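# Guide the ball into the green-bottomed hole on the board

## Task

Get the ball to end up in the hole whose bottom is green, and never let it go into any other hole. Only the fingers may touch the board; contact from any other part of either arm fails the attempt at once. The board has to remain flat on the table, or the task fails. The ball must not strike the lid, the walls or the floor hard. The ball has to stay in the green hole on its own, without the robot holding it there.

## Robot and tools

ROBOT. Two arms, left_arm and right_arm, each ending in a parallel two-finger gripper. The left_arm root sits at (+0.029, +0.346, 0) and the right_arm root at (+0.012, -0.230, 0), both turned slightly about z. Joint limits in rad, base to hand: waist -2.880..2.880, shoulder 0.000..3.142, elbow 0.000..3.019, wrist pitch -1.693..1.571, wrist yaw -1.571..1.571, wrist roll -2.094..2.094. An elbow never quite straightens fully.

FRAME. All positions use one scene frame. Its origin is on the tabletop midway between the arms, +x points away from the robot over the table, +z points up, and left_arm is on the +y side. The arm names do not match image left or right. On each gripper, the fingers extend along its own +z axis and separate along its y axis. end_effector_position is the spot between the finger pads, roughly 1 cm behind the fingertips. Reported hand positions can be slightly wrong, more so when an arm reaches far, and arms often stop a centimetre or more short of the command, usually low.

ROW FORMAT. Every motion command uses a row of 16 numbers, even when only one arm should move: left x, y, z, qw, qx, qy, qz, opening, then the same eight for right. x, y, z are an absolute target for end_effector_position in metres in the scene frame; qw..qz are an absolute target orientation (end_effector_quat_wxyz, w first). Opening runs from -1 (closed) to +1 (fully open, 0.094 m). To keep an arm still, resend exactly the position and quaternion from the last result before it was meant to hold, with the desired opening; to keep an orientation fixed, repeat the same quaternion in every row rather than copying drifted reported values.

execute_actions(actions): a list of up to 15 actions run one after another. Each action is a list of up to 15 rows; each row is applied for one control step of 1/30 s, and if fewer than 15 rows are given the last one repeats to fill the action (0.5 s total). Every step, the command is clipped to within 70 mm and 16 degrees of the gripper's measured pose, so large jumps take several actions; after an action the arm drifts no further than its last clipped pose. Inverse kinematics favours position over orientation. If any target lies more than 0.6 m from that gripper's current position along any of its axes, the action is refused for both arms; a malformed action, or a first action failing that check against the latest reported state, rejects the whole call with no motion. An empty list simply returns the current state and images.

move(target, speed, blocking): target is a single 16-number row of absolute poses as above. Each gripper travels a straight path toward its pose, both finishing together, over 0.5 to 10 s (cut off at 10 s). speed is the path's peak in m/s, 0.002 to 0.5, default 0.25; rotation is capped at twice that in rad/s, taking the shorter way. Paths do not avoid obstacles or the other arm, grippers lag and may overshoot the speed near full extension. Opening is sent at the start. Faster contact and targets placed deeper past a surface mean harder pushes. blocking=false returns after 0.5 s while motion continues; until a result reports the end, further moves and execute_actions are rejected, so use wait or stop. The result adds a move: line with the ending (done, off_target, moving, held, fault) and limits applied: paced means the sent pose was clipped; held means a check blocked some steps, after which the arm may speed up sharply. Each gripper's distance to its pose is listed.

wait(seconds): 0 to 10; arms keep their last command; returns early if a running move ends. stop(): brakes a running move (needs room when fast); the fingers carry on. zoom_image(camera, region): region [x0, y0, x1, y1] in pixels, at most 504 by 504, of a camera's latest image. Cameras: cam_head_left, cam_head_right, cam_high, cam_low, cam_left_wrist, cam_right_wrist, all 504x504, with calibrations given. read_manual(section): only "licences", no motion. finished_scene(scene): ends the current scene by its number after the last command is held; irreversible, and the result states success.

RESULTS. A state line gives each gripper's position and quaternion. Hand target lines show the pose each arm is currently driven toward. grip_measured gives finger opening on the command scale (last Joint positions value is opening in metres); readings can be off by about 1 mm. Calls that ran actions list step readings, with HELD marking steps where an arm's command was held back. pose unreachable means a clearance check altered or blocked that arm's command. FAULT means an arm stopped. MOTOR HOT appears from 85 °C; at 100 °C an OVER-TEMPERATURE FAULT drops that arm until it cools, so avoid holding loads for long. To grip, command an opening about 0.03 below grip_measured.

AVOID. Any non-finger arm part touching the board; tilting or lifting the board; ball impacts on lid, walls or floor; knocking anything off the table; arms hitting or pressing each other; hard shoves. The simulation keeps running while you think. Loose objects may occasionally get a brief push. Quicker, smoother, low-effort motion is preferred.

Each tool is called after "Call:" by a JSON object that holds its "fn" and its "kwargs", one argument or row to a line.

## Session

Call:
{"fn": "execute_actions", "kwargs": {
  "actions": []
}}

Scene clock: 0.00 s.
left_arm: end_effector_position=(+0.4423, -0.2034, +0.3403) grip_measured=+1.000 end_effector_quat_wxyz=(+0.598, +0.336, +0.703, +0.191) | right_arm: end_effector_position=(+0.5622, -0.4908, +0.1984) grip_measured=+1.000 end_effector_quat_wxyz=(+0.553, +0.616, +0.561, -0.005)
Joint positions: left_arm=[-1.023  1.709  1.467 -0.138 -0.96   0.438  0.094] | right_arm=[-0.157  1.553  0.963  0.134  0.486  1.049  0.094]
Joint velocities: left_arm=[-0.024  0.005  0.002  0.002 -0.081 -0.007  0.   ] | right_arm=[ 0.005 -0.005  0.002 -0.017  0.037  0.037  0.   ]
Motor temperatures (°C, as the motors report them): left_arm=[22 22 21 19 18 20] | right_arm=[19 22 25 21 22 18]
Hand target (left_arm): +0.445, -0.208, +0.351; +0.605, +0.329, +0.702, +0.185
Hand target (right_arm): +0.569, -0.493, +0.207; +0.559, +0.615, +0.556, -0.001
camera_calibration (this result's frames):
cam_left_wrist: T_world_to_cam=[[-0.260136, -0.699253, -0.665863, 0.19448], [-0.618287, 0.650314, -0.441375, 0.561407], [0.741654, 0.296877, -0.60151, 0.0579332], [0, 0, 0, 1]] pos_world=[0.354735, -0.246299, 0.412135]
cam_right_wrist: T_world_to_cam=[[-0.692485, -0.238589, -0.680837, 0.404957], [-0.0611256, 0.959741, -0.274155, 0.567207], [0.718838, -0.148232, -0.67919, -0.218366], [0, 0, 0, 1]] pos_world=[0.472068, -0.480122, 0.282901]

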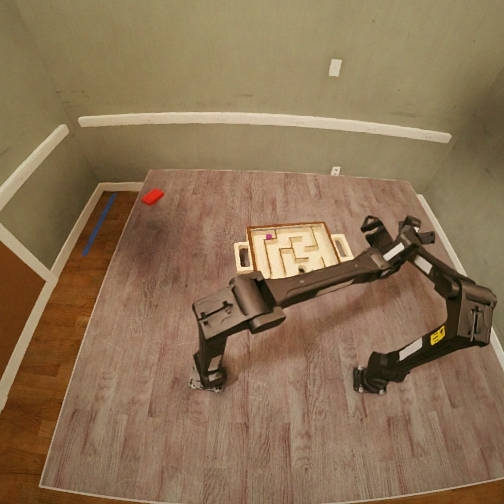

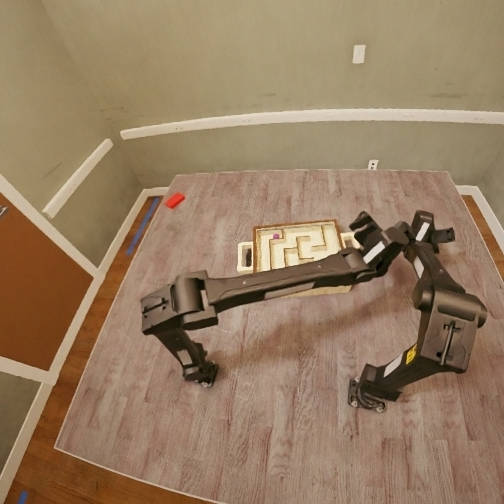

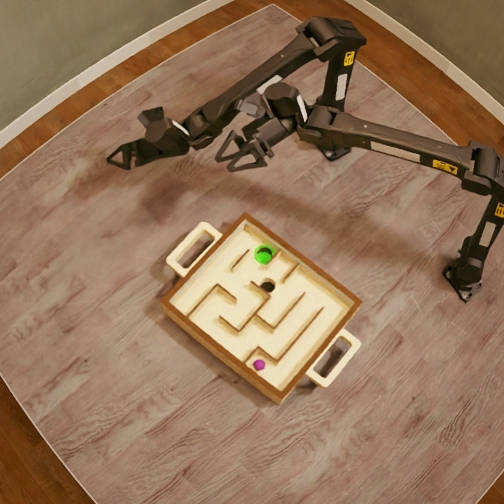

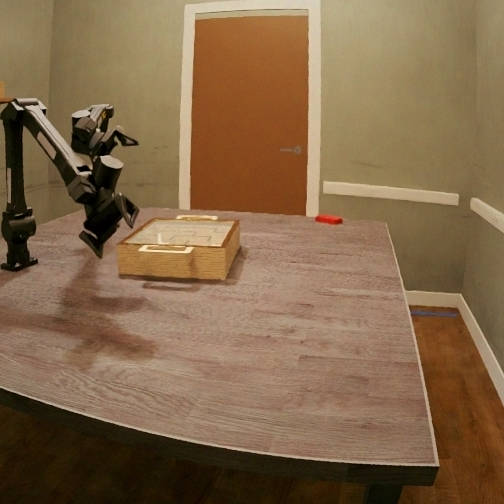

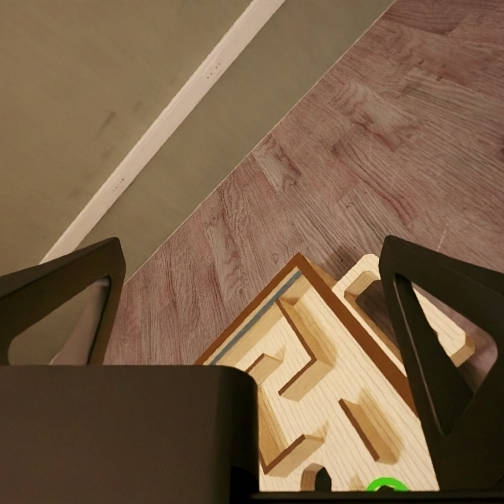

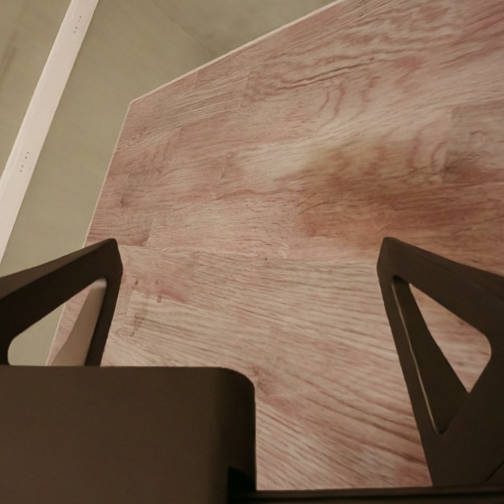

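Call:
{"fn": "zoom_image", "kwargs": {
  "camera": "cam_high",
  "region": [150, 190, 380, 420]
}}

Call:
{"fn": "move", "kwargs": {
  "target": [0.42,0.0,0.36,0.4,0.1,0.91,0,0,0.55,-0.45,0.22,0.25,0.4,0.88,0,0],
  "speed": 0.3
}}

Region (150, 190, 380, 420) of cam_high's 504x504 image, scaled by 2.191, with more detail than that image has.

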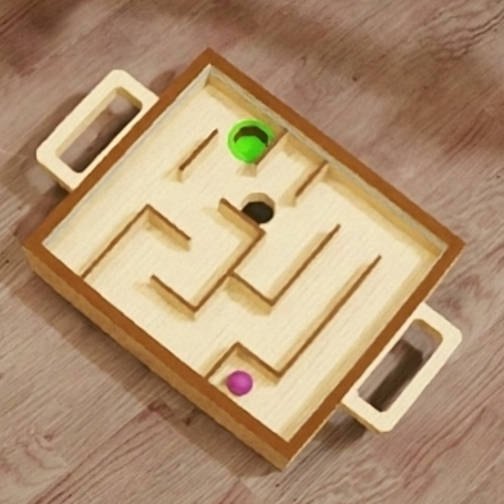

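Scene clock: 6.23 s.
left_arm: end_effector_position=(+0.4197, -0.0058, +0.3639) grip_measured=+0.003 end_effector_quat_wxyz=(+0.404, +0.100, +0.909, -0.006) | right_arm: end_effector_position=(+0.5364, -0.4396, +0.2175) grip_measured=+0.002 end_effector_quat_wxyz=(+0.251, +0.407, +0.878, +0.002)
Joint positions: left_arm=[-0.794  1.338  1.399 -0.969 -0.546 -0.491  0.047] | right_arm=[-0.219  1.524  1.315 -0.856  0.026  0.49   0.047]
Joint velocities: left_arm=[ 0.005  0.005 -0.012 -0.022  0.081  0.066  0.   ] | right_arm=[ 0.005 -0.015  0.017 -0.017 -0.007 -0.11   0.   ]
Motor temperatures (°C, as the motors report them): left_arm=[22 22 22 19 18 20] | right_arm=[19 23 27 21 22 18]
Hand target (left_arm): +0.418, -0.001, +0.361; +0.398, +0.097, +0.912, -0.002
Hand target (right_arm): +0.547, -0.449, +0.221; +0.250, +0.405, +0.879, +0.001
Off the commanded pose (left_arm): 0.007 m, 1 deg.
Off the commanded pose (right_arm): 0.017 m, 1 deg.
move: off_target (right_arm)
camera_calibration (this result's frames):
cam_left_wrist: T_world_to_cam=[[-0.19906, -0.978193, -0.0592805, 0.0944852], [-0.958846, 0.206906, -0.194435, 0.479853], [0.20246, 0.0181366, -0.979123, 0.392343], [0, 0, 0, 1]] pos_world=[0.399479, -0.0139756, 0.483053]
cam_right_wrist: T_world_to_cam=[[-0.715573, -0.665172, -0.213308, 0.135468], [-0.697342, 0.698088, 0.162443, 0.652952], [0.040855, 0.264989, -0.963386, 0.427849], [0, 0, 0, 1]] pos_world=[0.534788, -0.479084, 0.335012]

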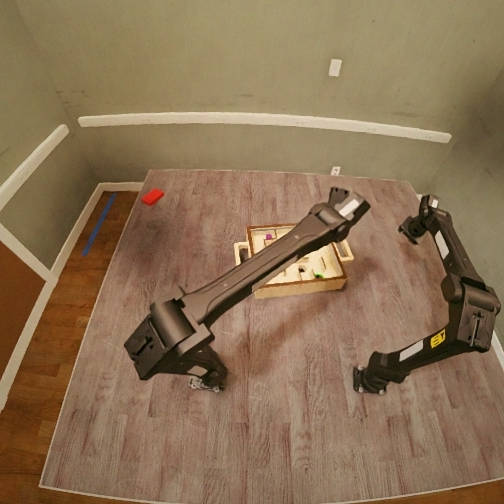

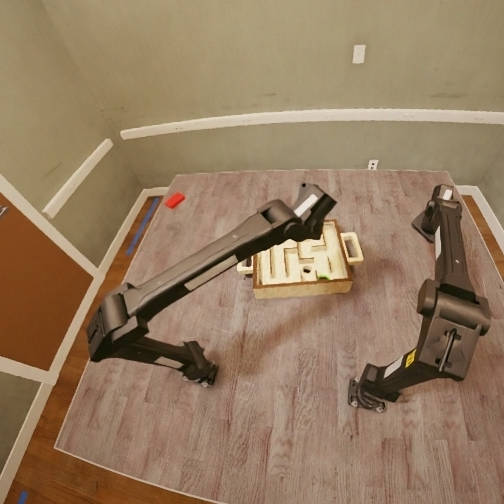

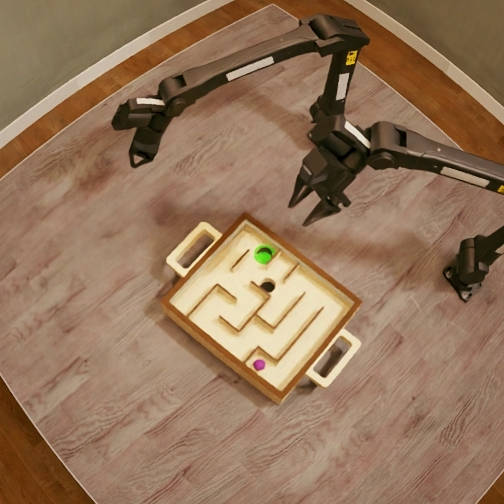

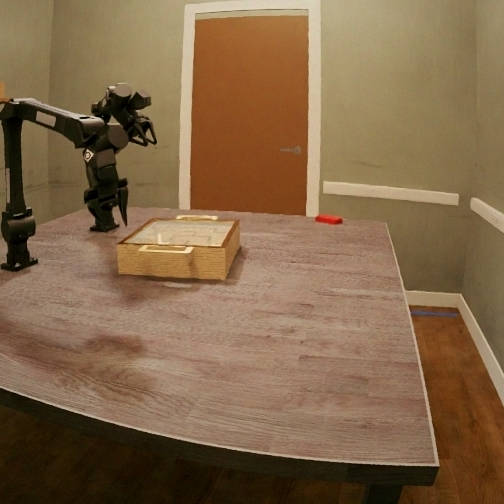

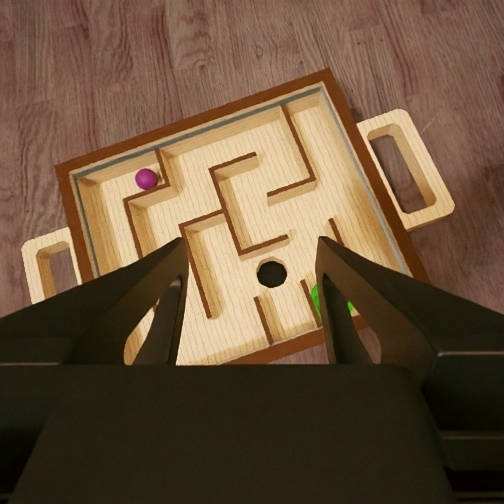

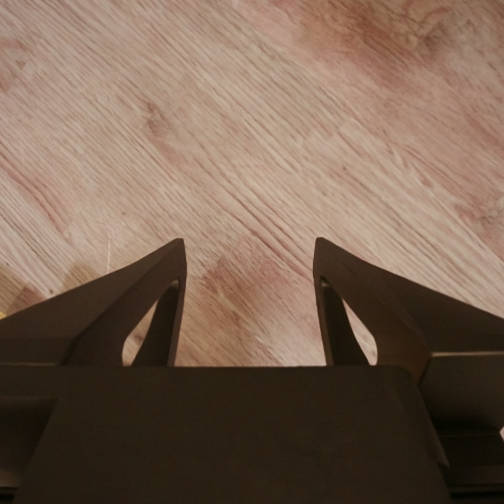

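Call:
{"fn": "execute_actions", "kwargs": {
  "actions": []
}}

Call:
{"fn": "zoom_image", "kwargs": {
  "camera": "cam_high",
  "region": [150,190,380,420]
}}

Scene clock: 29.07 s.
left_arm: end_effector_position=(+0.4197, -0.0058, +0.3639) grip_measured=+0.003 end_effector_quat_wxyz=(+0.404, +0.100, +0.909, -0.006) | right_arm: end_effector_position=(+0.5364, -0.4396, +0.2175) grip_measured=+0.002 end_effector_quat_wxyz=(+0.251, +0.406, +0.879, +0.002)
Joint positions: left_arm=[-0.794  1.338  1.399 -0.969 -0.546 -0.492  0.047] | right_arm=[-0.219  1.524  1.315 -0.856  0.026  0.489  0.047]
Joint velocities: left_arm=[-0.005 -0.005 -0.002 -0.002 -0.051  0.095 -0.001] | right_arm=[ 0.015  0.005 -0.002 -0.002  0.007 -0.022  0.001]
Motor temperatures (°C, as the motors report them): left_arm=[22 22 24 19 18 20] | right_arm=[19 23 31 21 22 18]
Hand target (left_arm): +0.418, -0.001, +0.361; +0.398, +0.097, +0.912, -0.002
Hand target (right_arm): +0.547, -0.449, +0.221; +0.250, +0.405, +0.879, +0.001
Off the commanded pose (left_arm): 0.007 m, 1 deg.
Off the commanded pose (right_arm): 0.017 m, 1 deg.
camera_calibration (this result's frames):
cam_left_wrist: T_world_to_cam=[[-0.198063, -0.978462, -0.0581578, 0.0936565], [-0.959085, 0.205703, -0.194532, 0.479982], [0.202306, 0.0172487, -0.979171, 0.39242], [0, 0, 0, 1]] pos_world=[0.399504, -0.013863, 0.483065]
cam_right_wrist: T_world_to_cam=[[-0.71475, -0.66627, -0.212641, 0.134398], [-0.698223, 0.697266, 0.162185, 0.653119], [0.0402084, 0.264393, -0.963576, 0.427976], [0, 0, 0, 1]] pos_world=[0.534876, -0.479006, 0.335039]

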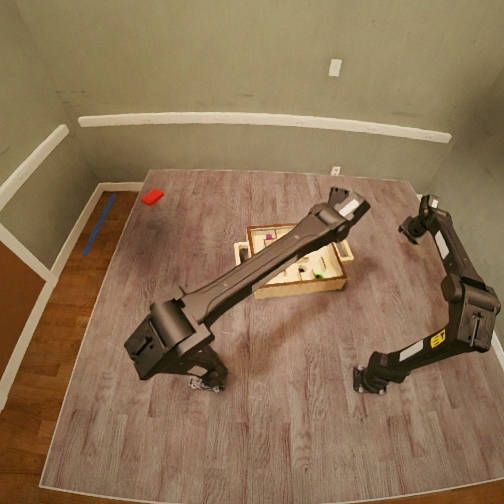

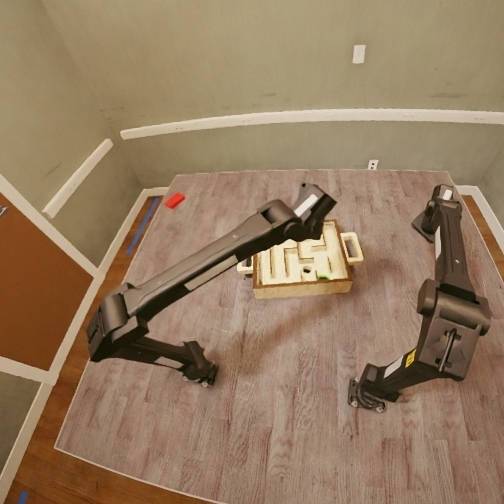

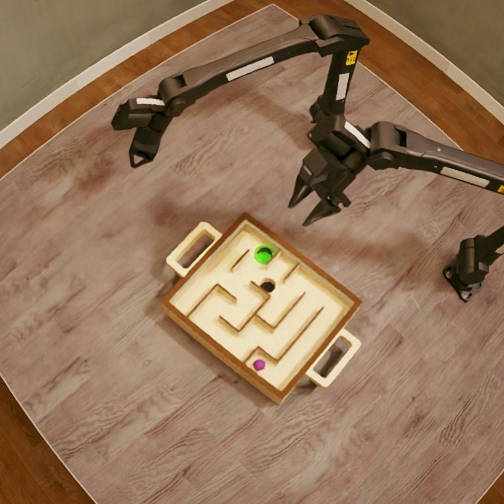

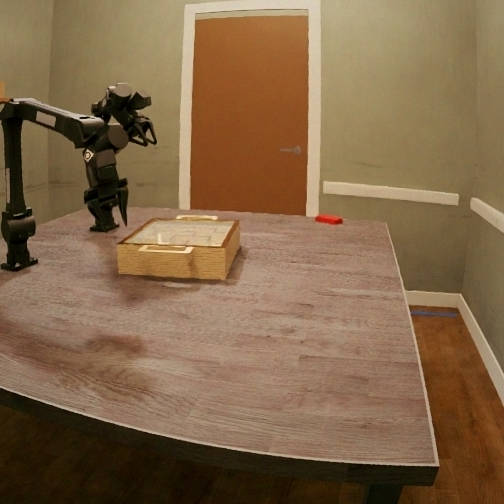

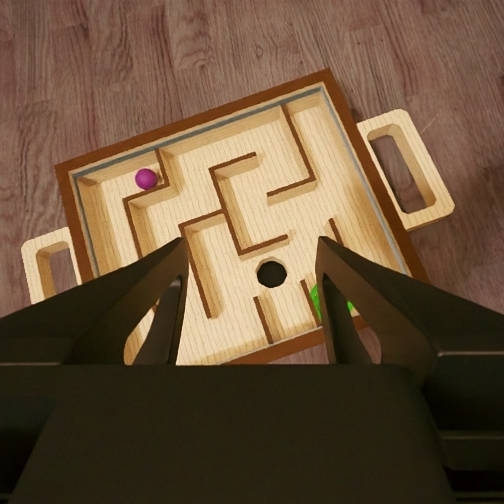

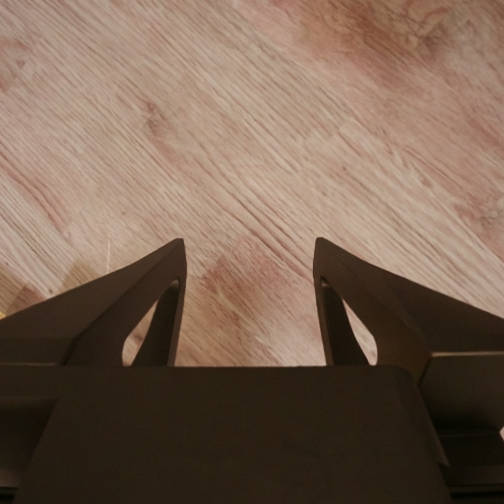

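Region (150, 190, 380, 420) of cam_high's 504x504 image, scaled by 2.191, with more detail than that image has.

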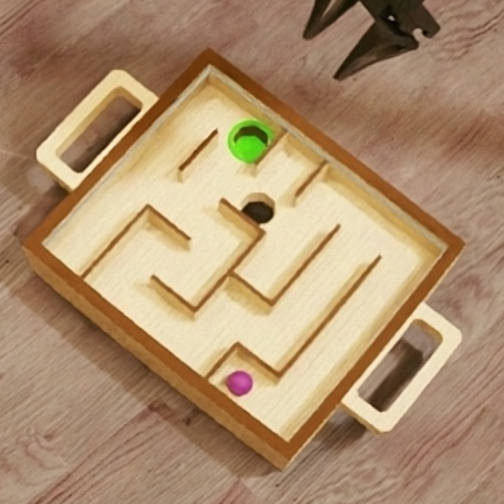

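Call:
{"fn": "move", "kwargs": {
  "target": [0.44,0.15,0.30,0,-0.078,0.997,0,-0.1,0.545,-0.30,0.2,0,-0.078,0.997,0,-0.1],
  "speed": 0.3
}}

Call:
{"fn": "move", "kwargs": {
  "target": [0.474,0.227,0.17,0,-0.078,0.997,0,-0.1,0.545,-0.222,0.17,0,-0.078,0.997,0,-0.1],
  "speed": 0.2
}}

Scene clock: 55.33 s.
left_arm: end_effector_position=(+0.4273, +0.1545, +0.2908) grip_measured=-0.097 end_effector_quat_wxyz=(-0.009, -0.083, +0.996, +0.001) | right_arm: end_effector_position=(+0.5309, -0.2986, +0.1989) grip_measured=-0.098 end_effector_quat_wxyz=(-0.000, -0.066, +0.998, +0.002)
Joint positions: left_arm=[-0.335  1.504  1.566 -1.649  0.007 -0.61   0.042] | right_arm=[ 0.021  1.72   1.588 -1.441 -0.003 -0.263  0.042]
Joint velocities: left_arm=[-0.034 -0.005 -0.012 -0.007 -0.007 -0.022 -0.   ] | right_arm=[-0.015 -0.015 -0.007 -0.002  0.022  0.037  0.001]
Motor temperatures (°C, as the motors report them): left_arm=[22 22 24 19 18 20] | right_arm=[19 23 32 21 22 18]
Hand target (left_arm): +0.437, +0.151, +0.303; -0.001, -0.081, +0.997, -0.005
Hand target (right_arm): +0.544, -0.299, +0.200; -0.001, -0.074, +0.997, +0.001
Off the commanded pose (left_arm): 0.016 m, 1 deg.
Off the commanded pose (right_arm): 0.014 m, 1 deg.
move: off_target (left_arm, right_arm)
camera_calibration (this result's frames):
cam_left_wrist: T_world_to_cam=[[0.166186, -0.986004, 0.013337, 0.0724565], [-0.786235, -0.124329, 0.60529, 0.184648], [-0.595161, -0.111077, -0.795893, 0.623836], [0, 0, 0, 1]] pos_world=[0.504418, 0.163693, 0.383774]
cam_right_wrist: T_world_to_cam=[[0.126206, -0.991981, -0.00670434, -0.364185], [-0.80033, -0.105812, 0.590149, 0.283306], [-0.586126, -0.0691147, -0.807267, 0.574913], [0, 0, 0, 1]] pos_world=[0.609673, -0.291553, 0.294474]

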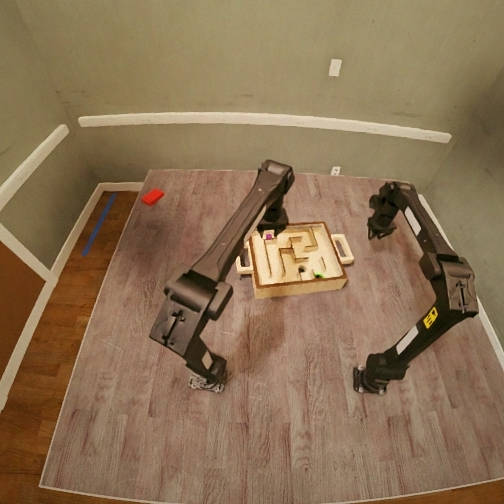

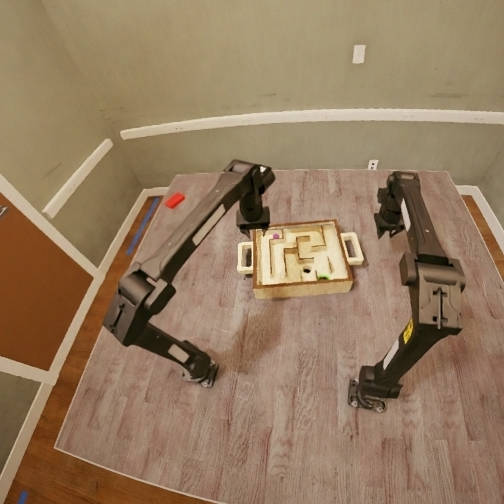

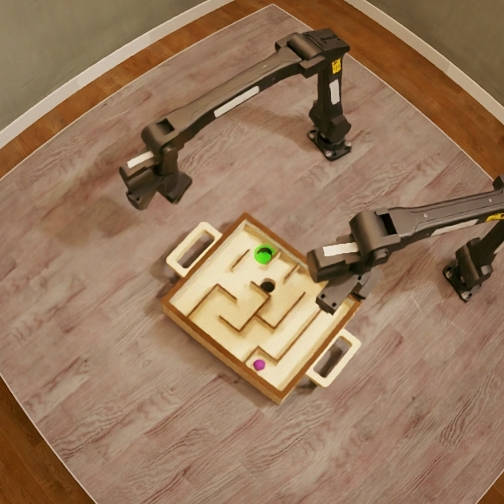

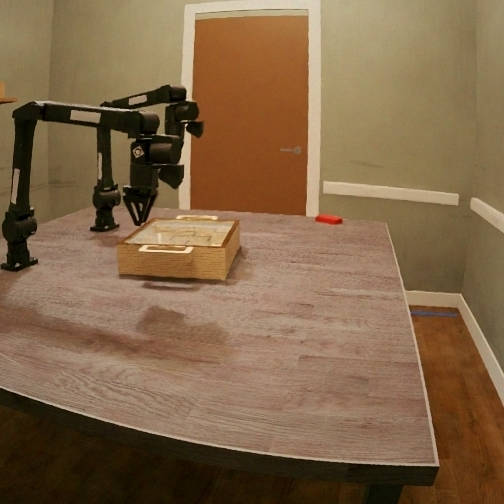

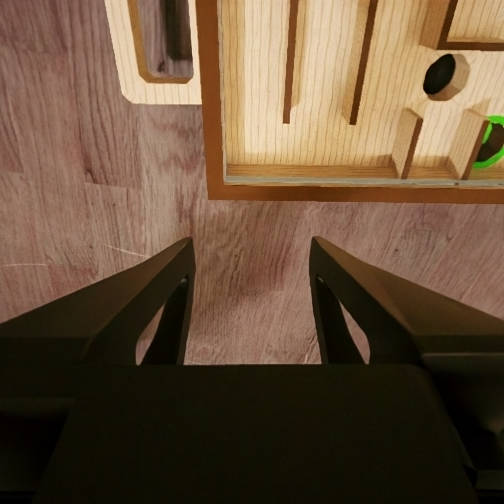

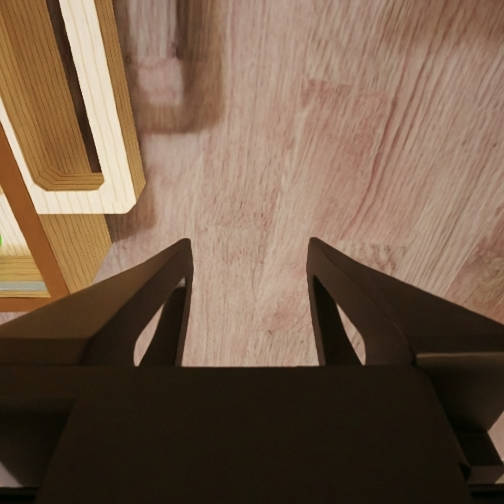

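Scene clock: 56.53 s.
left_arm: end_effector_position=(+0.4664, +0.2270, +0.1752) grip_measured=-0.097 end_effector_quat_wxyz=(-0.002, -0.081, +0.997, -0.002) | right_arm: end_effector_position=(+0.5402, -0.2225, +0.1906) grip_measured=-0.098 end_effector_quat_wxyz=(+0.012, -0.084, +0.996, +0.001)
Joint positions: left_arm=[-0.153  1.551  1.314 -1.337  0.005 -0.424  0.042] | right_arm=[ 0.167  1.72   1.566 -1.394 -0.003 -0.153  0.042]
Joint velocities: left_arm=[-0.015 -0.005  0.032 -0.002 -0.066 -0.022 -0.001] | right_arm=[ 0.005 -0.015 -0.017  0.007 -0.037  0.007  0.001]
Motor temperatures (°C, as the motors report them): left_arm=[22 22 24 19 18 20] | right_arm=[19 23 32 21 22 18]
Hand target (left_arm): +0.471, +0.228, +0.170; +0.000, -0.078, +0.997, -0.002
Hand target (right_arm): +0.544, -0.222, +0.170; -0.001, -0.078, +0.997, +0.001
Off the commanded pose (left_arm): 0.009 m, 0 deg.
Off the commanded pose (right_arm): 0.021 m, 2 deg.
move: off_target (right_arm)
camera_calibration (this result's frames):
cam_left_wrist: T_world_to_cam=[[0.161792, -0.986608, 0.0207051, 0.139959], [-0.795357, -0.117952, 0.594554, 0.29899], [-0.58415, -0.112662, -0.803789, 0.559795], [0, 0, 0, 1]] pos_world=[0.542163, 0.236419, 0.269294]
cam_right_wrist: T_world_to_cam=[[0.161044, -0.986944, -0.00261499, -0.308393], [-0.81029, -0.133731, 0.570566, 0.306596], [-0.563466, -0.0897674, -0.821248, 0.564742], [0, 0, 0, 1]] pos_world=[0.61631, -0.21267, 0.288054]

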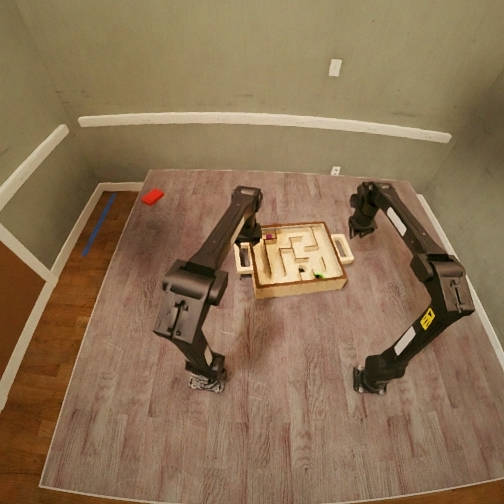

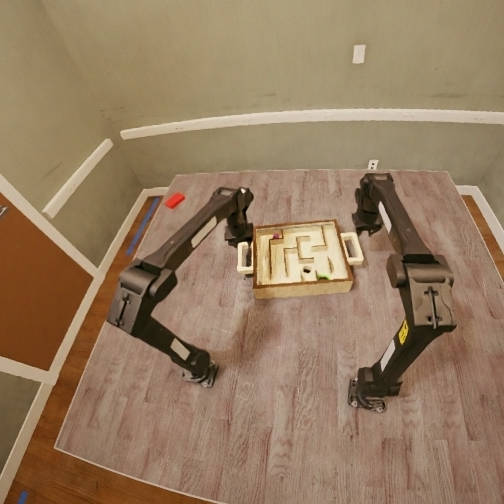

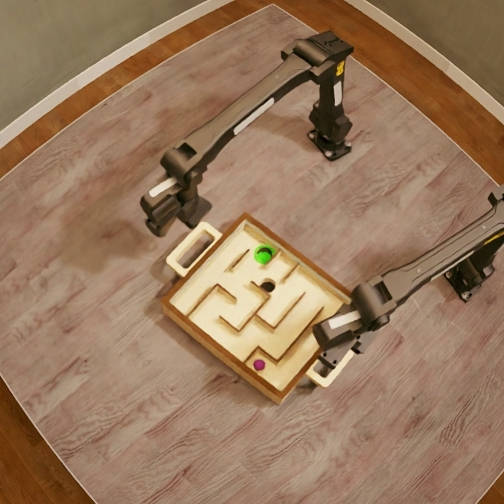

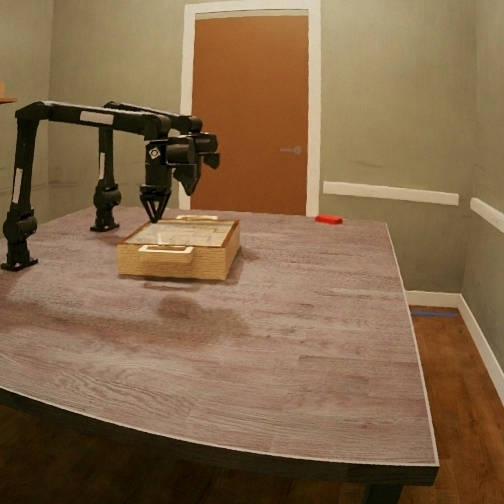

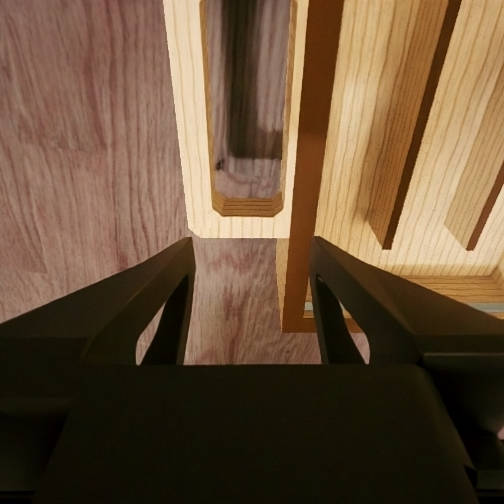

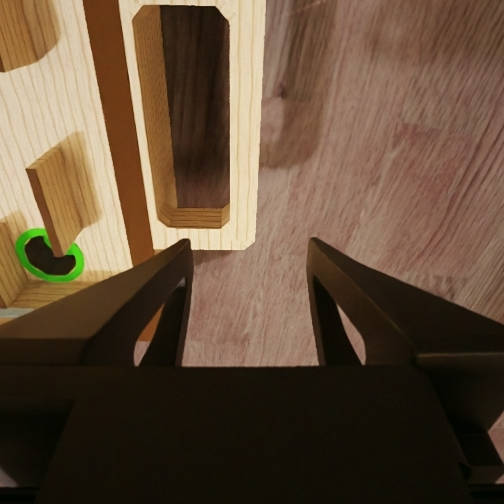

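Call:
{"fn": "move", "kwargs": {
  "target": [0.478,0.257,0.135,0,-0.078,0.997,0,-0.1,0.548,-0.219,0.125,0,-0.078,0.997,0,-0.1],
  "speed": 0.1
}}

Scene clock: 67.07 s.
left_arm: end_effector_position=(+0.4734, +0.2533, +0.1462) grip_measured=-0.097 end_effector_quat_wxyz=(+0.005, -0.078, +0.997, -0.004) | right_arm: end_effector_position=(+0.5454, -0.2226, +0.1397) grip_measured=-0.098 end_effector_quat_wxyz=(+0.007, -0.080, +0.997, +0.001)
Joint positions: left_arm=[-0.094  1.565  1.252 -1.247  0.004 -0.358  0.042] | right_arm=[ 0.167  1.768  1.495 -1.284 -0.002 -0.145  0.042]
Joint velocities: left_arm=[-0.005 -0.015 -0.007 -0.012  0.022  0.066  0.001] | right_arm=[-0.015 -0.015 -0.012  0.002 -0.022 -0.022  0.   ]
Motor temperatures (°C, as the motors report them): left_arm=[22 22 24 19 18 20] | right_arm=[19 23 31 21 22 18]
Hand target (left_arm): +0.477, +0.257, +0.135; +0.000, -0.078, +0.997, -0.001
Hand target (right_arm): +0.549, -0.219, +0.125; +0.000, -0.078, +0.997, -0.000
Off the commanded pose (left_arm): 0.013 m, 1 deg.
Off the commanded pose (right_arm): 0.015 m, 1 deg.
move: off_target (left_arm, right_arm)
camera_calibration (this result's frames):
cam_left_wrist: T_world_to_cam=[[0.155096, -0.987597, 0.0244449, 0.168192], [-0.803912, -0.111791, 0.584148, 0.329], [-0.57417, -0.110251, -0.811279, 0.539249], [0, 0, 0, 1]] pos_world=[0.548022, 0.262337, 0.241186]
cam_right_wrist: T_world_to_cam=[[0.153839, -0.988091, -0.00303142, -0.30574], [-0.805538, -0.127192, 0.578732, 0.337506], [-0.572226, -0.0865897, -0.815512, 0.530513], [0, 0, 0, 1]] pos_world=[0.622482, -0.213234, 0.236388]

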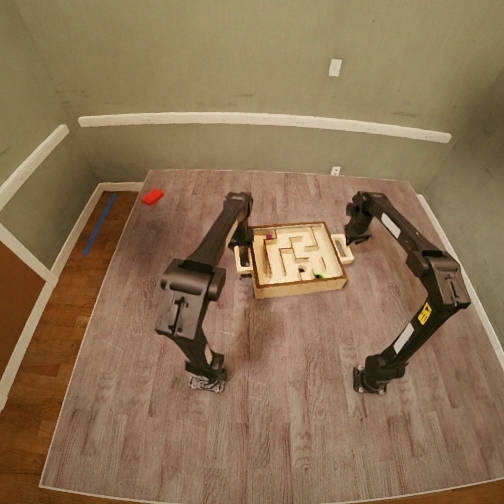

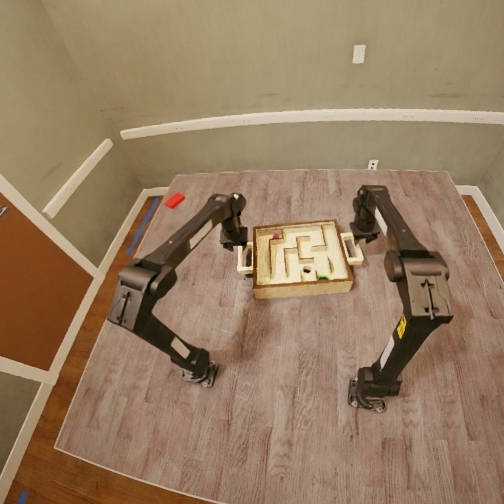

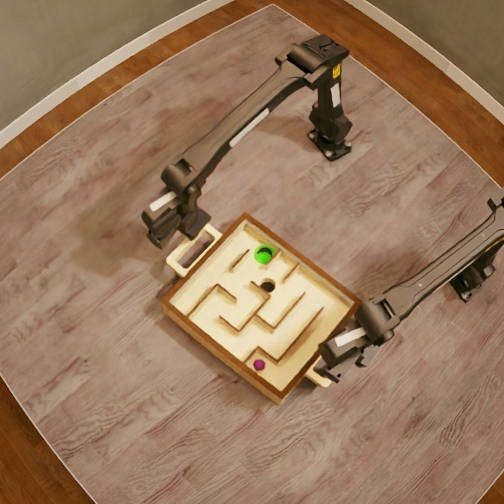

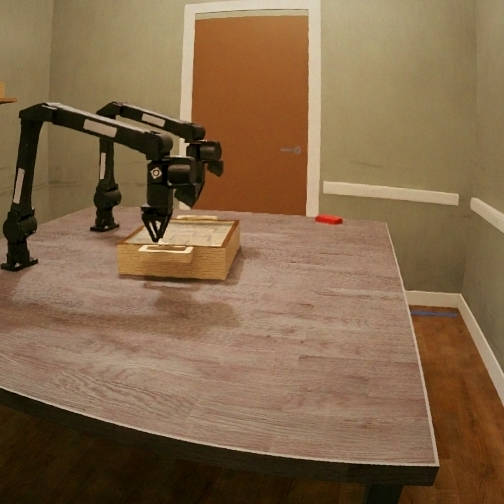

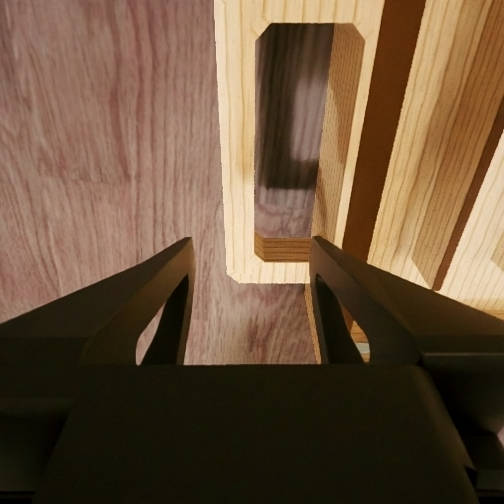

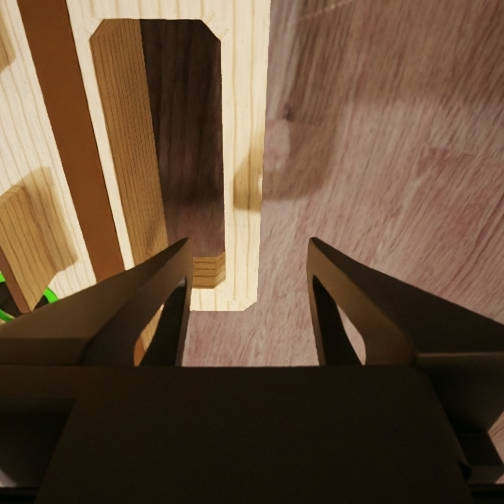

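Call:
{"fn": "move", "kwargs": {
  "target": [0.478,0.266,0.10,0,-0.078,0.997,0,-0.1,0.548,-0.216,0.10,0,-0.078,0.997,0,-0.1],
  "speed": 0.08
}}

Call:
{"fn": "move", "kwargs": {
  "target": [0.478,0.266,0.064,0,-0.078,0.997,0,-0.1,0.548,-0.216,0.064,0,-0.078,0.997,0,-0.1],
  "speed": 0.06
}}

Scene clock: 78.23 s.
left_arm: end_effector_position=(+0.4736, +0.2618, +0.1094) grip_measured=-0.097 end_effector_quat_wxyz=(+0.002, -0.077, +0.997, -0.003) | right_arm: end_effector_position=(+0.5464, -0.2201, +0.1197) grip_measured=-0.098 end_effector_quat_wxyz=(+0.011, -0.080, +0.997, +0.000)
Joint positions: left_arm=[-0.075  1.599  1.19  -1.156  0.004 -0.338  0.042] | right_arm=[ 0.172  1.78   1.456 -1.224 -0.002 -0.14   0.042]
Joint velocities: left_arm=[-0.005  0.005 -0.012 -0.017 -0.022  0.081  0.001] | right_arm=[ 0.015 -0.005 -0.022 -0.012 -0.007 -0.007  0.001]
Motor temperatures (°C, as the motors report them): left_arm=[22 22 24 19 18 20] | right_arm=[19 23 30 21 22 18]
Hand target (left_arm): +0.477, +0.266, +0.100; -0.000, -0.078, +0.997, -0.000
Hand target (right_arm): +0.548, -0.216, +0.100; -0.000, -0.078, +0.997, -0.000
Off the commanded pose (left_arm): 0.011 m, 0 deg.
Off the commanded pose (right_arm): 0.020 m, 1 deg.
move: off_target (left_arm, right_arm)
camera_calibration (this result's frames):
cam_left_wrist: T_world_to_cam=[[0.153325, -0.987925, 0.022265, 0.178611], [-0.801381, -0.111128, 0.587741, 0.349789], [-0.57817, -0.107958, -0.808743, 0.511457], [0, 0, 0, 1]] pos_world=[0.548637, 0.270542, 0.204075]
cam_right_wrist: T_world_to_cam=[[0.152732, -0.988266, -0.00183662, -0.303099], [-0.811157, -0.126422, 0.571001, 0.354424], [-0.564533, -0.0857204, -0.820947, 0.511562], [0, 0, 0, 1]] pos_world=[0.62258, -0.210884, 0.217032]

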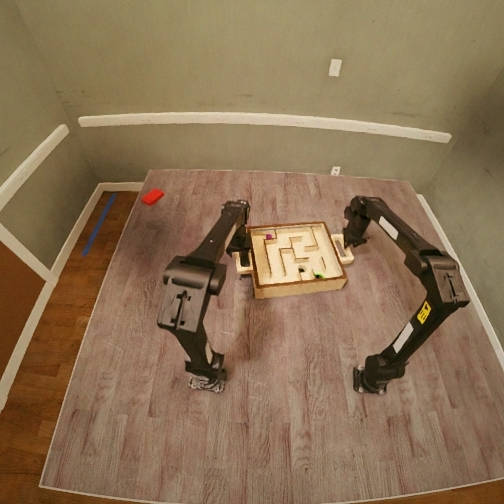

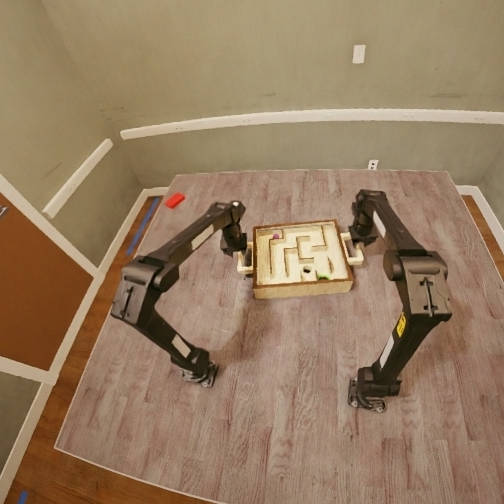

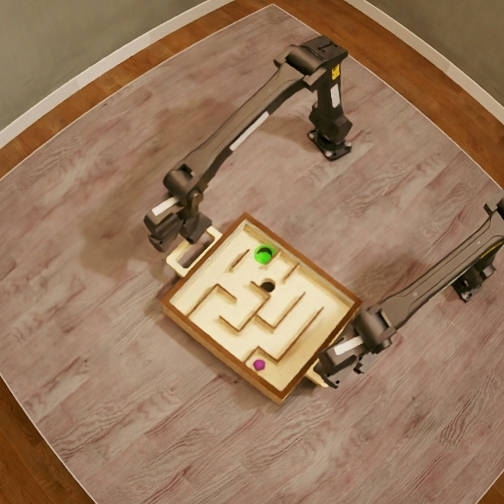

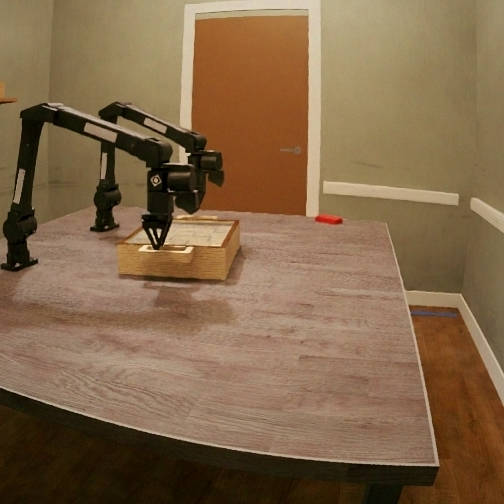

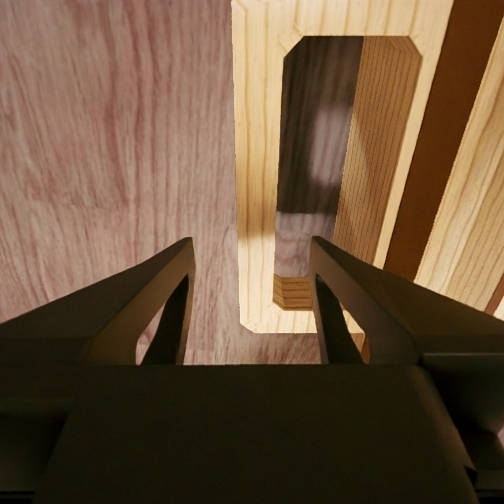

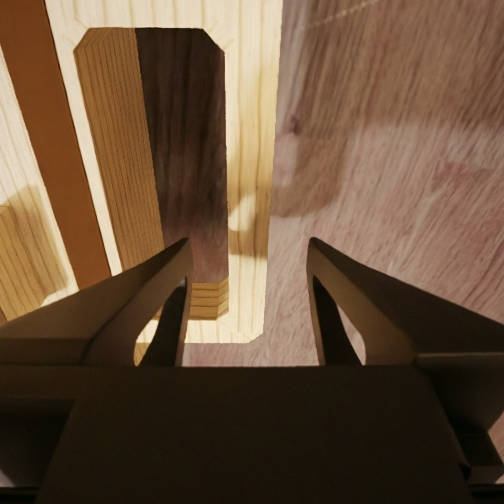

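Scene clock: 79.53 s.
left_arm: end_effector_position=(+0.4753, +0.2616, +0.0753) grip_measured=-0.097 end_effector_quat_wxyz=(+0.005, -0.077, +0.997, -0.003) | right_arm: end_effector_position=(+0.5475, -0.2201, +0.0811) grip_measured=-0.098 end_effector_quat_wxyz=(+0.009, -0.079, +0.997, +0.000)
Joint positions: left_arm=[-0.075  1.64   1.142 -1.062  0.003 -0.338  0.042] | right_arm=[ 0.172  1.821  1.408 -1.139 -0.002 -0.139  0.042]
Joint velocities: left_arm=[-0.005 -0.005  0.007  0.017 -0.007 -0.007  0.   ] | right_arm=[-0.015 -0.015 -0.002  0.017  0.037  0.037 -0.   ]
Motor temperatures (°C, as the motors report them): left_arm=[22 22 24 19 18 20] | right_arm=[19 23 30 21 22 18]
Hand target (left_arm): +0.477, +0.266, +0.065; +0.000, -0.078, +0.997, +0.000
Hand target (right_arm): +0.548, -0.216, +0.064; -0.000, -0.078, +0.997, -0.000
Off the commanded pose (left_arm): 0.012 m, 1 deg.
Off the commanded pose (right_arm): 0.018 m, 1 deg.
move: off_target (left_arm, right_arm)
camera_calibration (this result's frames):
cam_left_wrist: T_world_to_cam=[[0.15285, -0.98798, 0.0230591, 0.17911], [-0.804142, -0.110777, 0.584024, 0.372645], [-0.57445, -0.107811, -0.811409, 0.48327], [0, 0, 0, 1]] pos_world=[0.549898, 0.270339, 0.170366]
cam_right_wrist: T_world_to_cam=[[0.152345, -0.988324, -0.00245428, -0.303071], [-0.808583, -0.126066, 0.574719, 0.375726], [-0.568318, -0.0855712, -0.818347, 0.48243], [0, 0, 0, 1]] pos_world=[0.62415, -0.210884, 0.178115]

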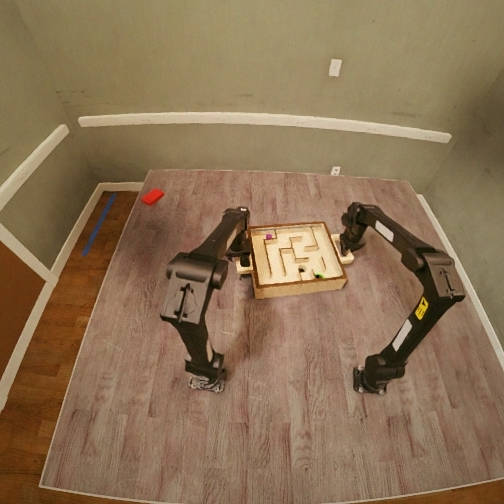

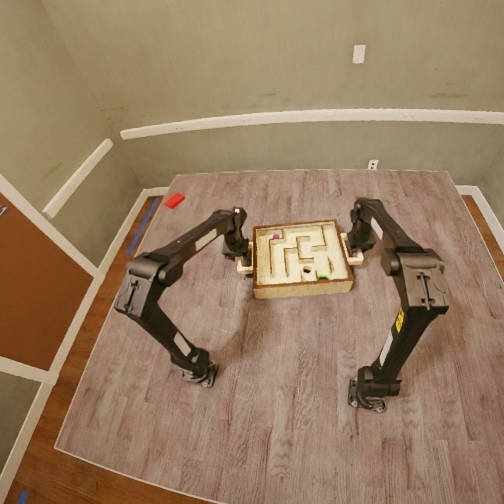

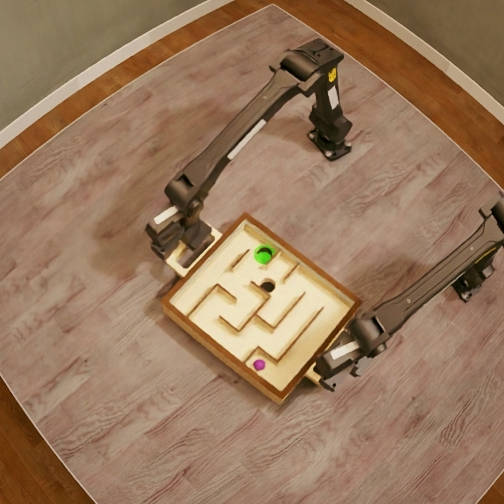

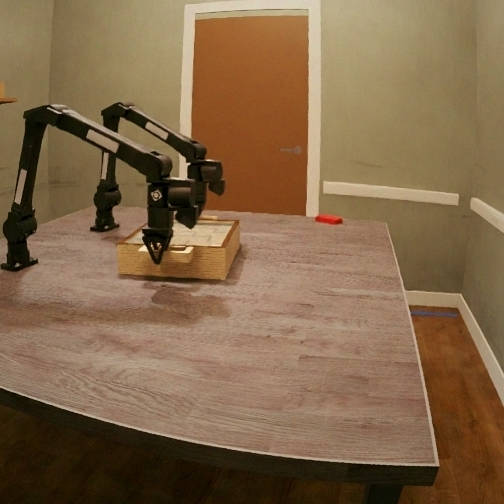

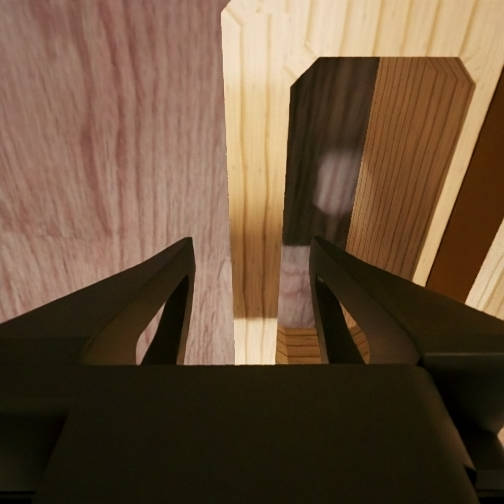

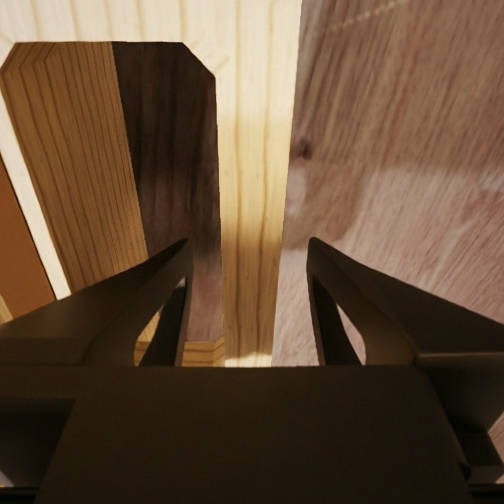

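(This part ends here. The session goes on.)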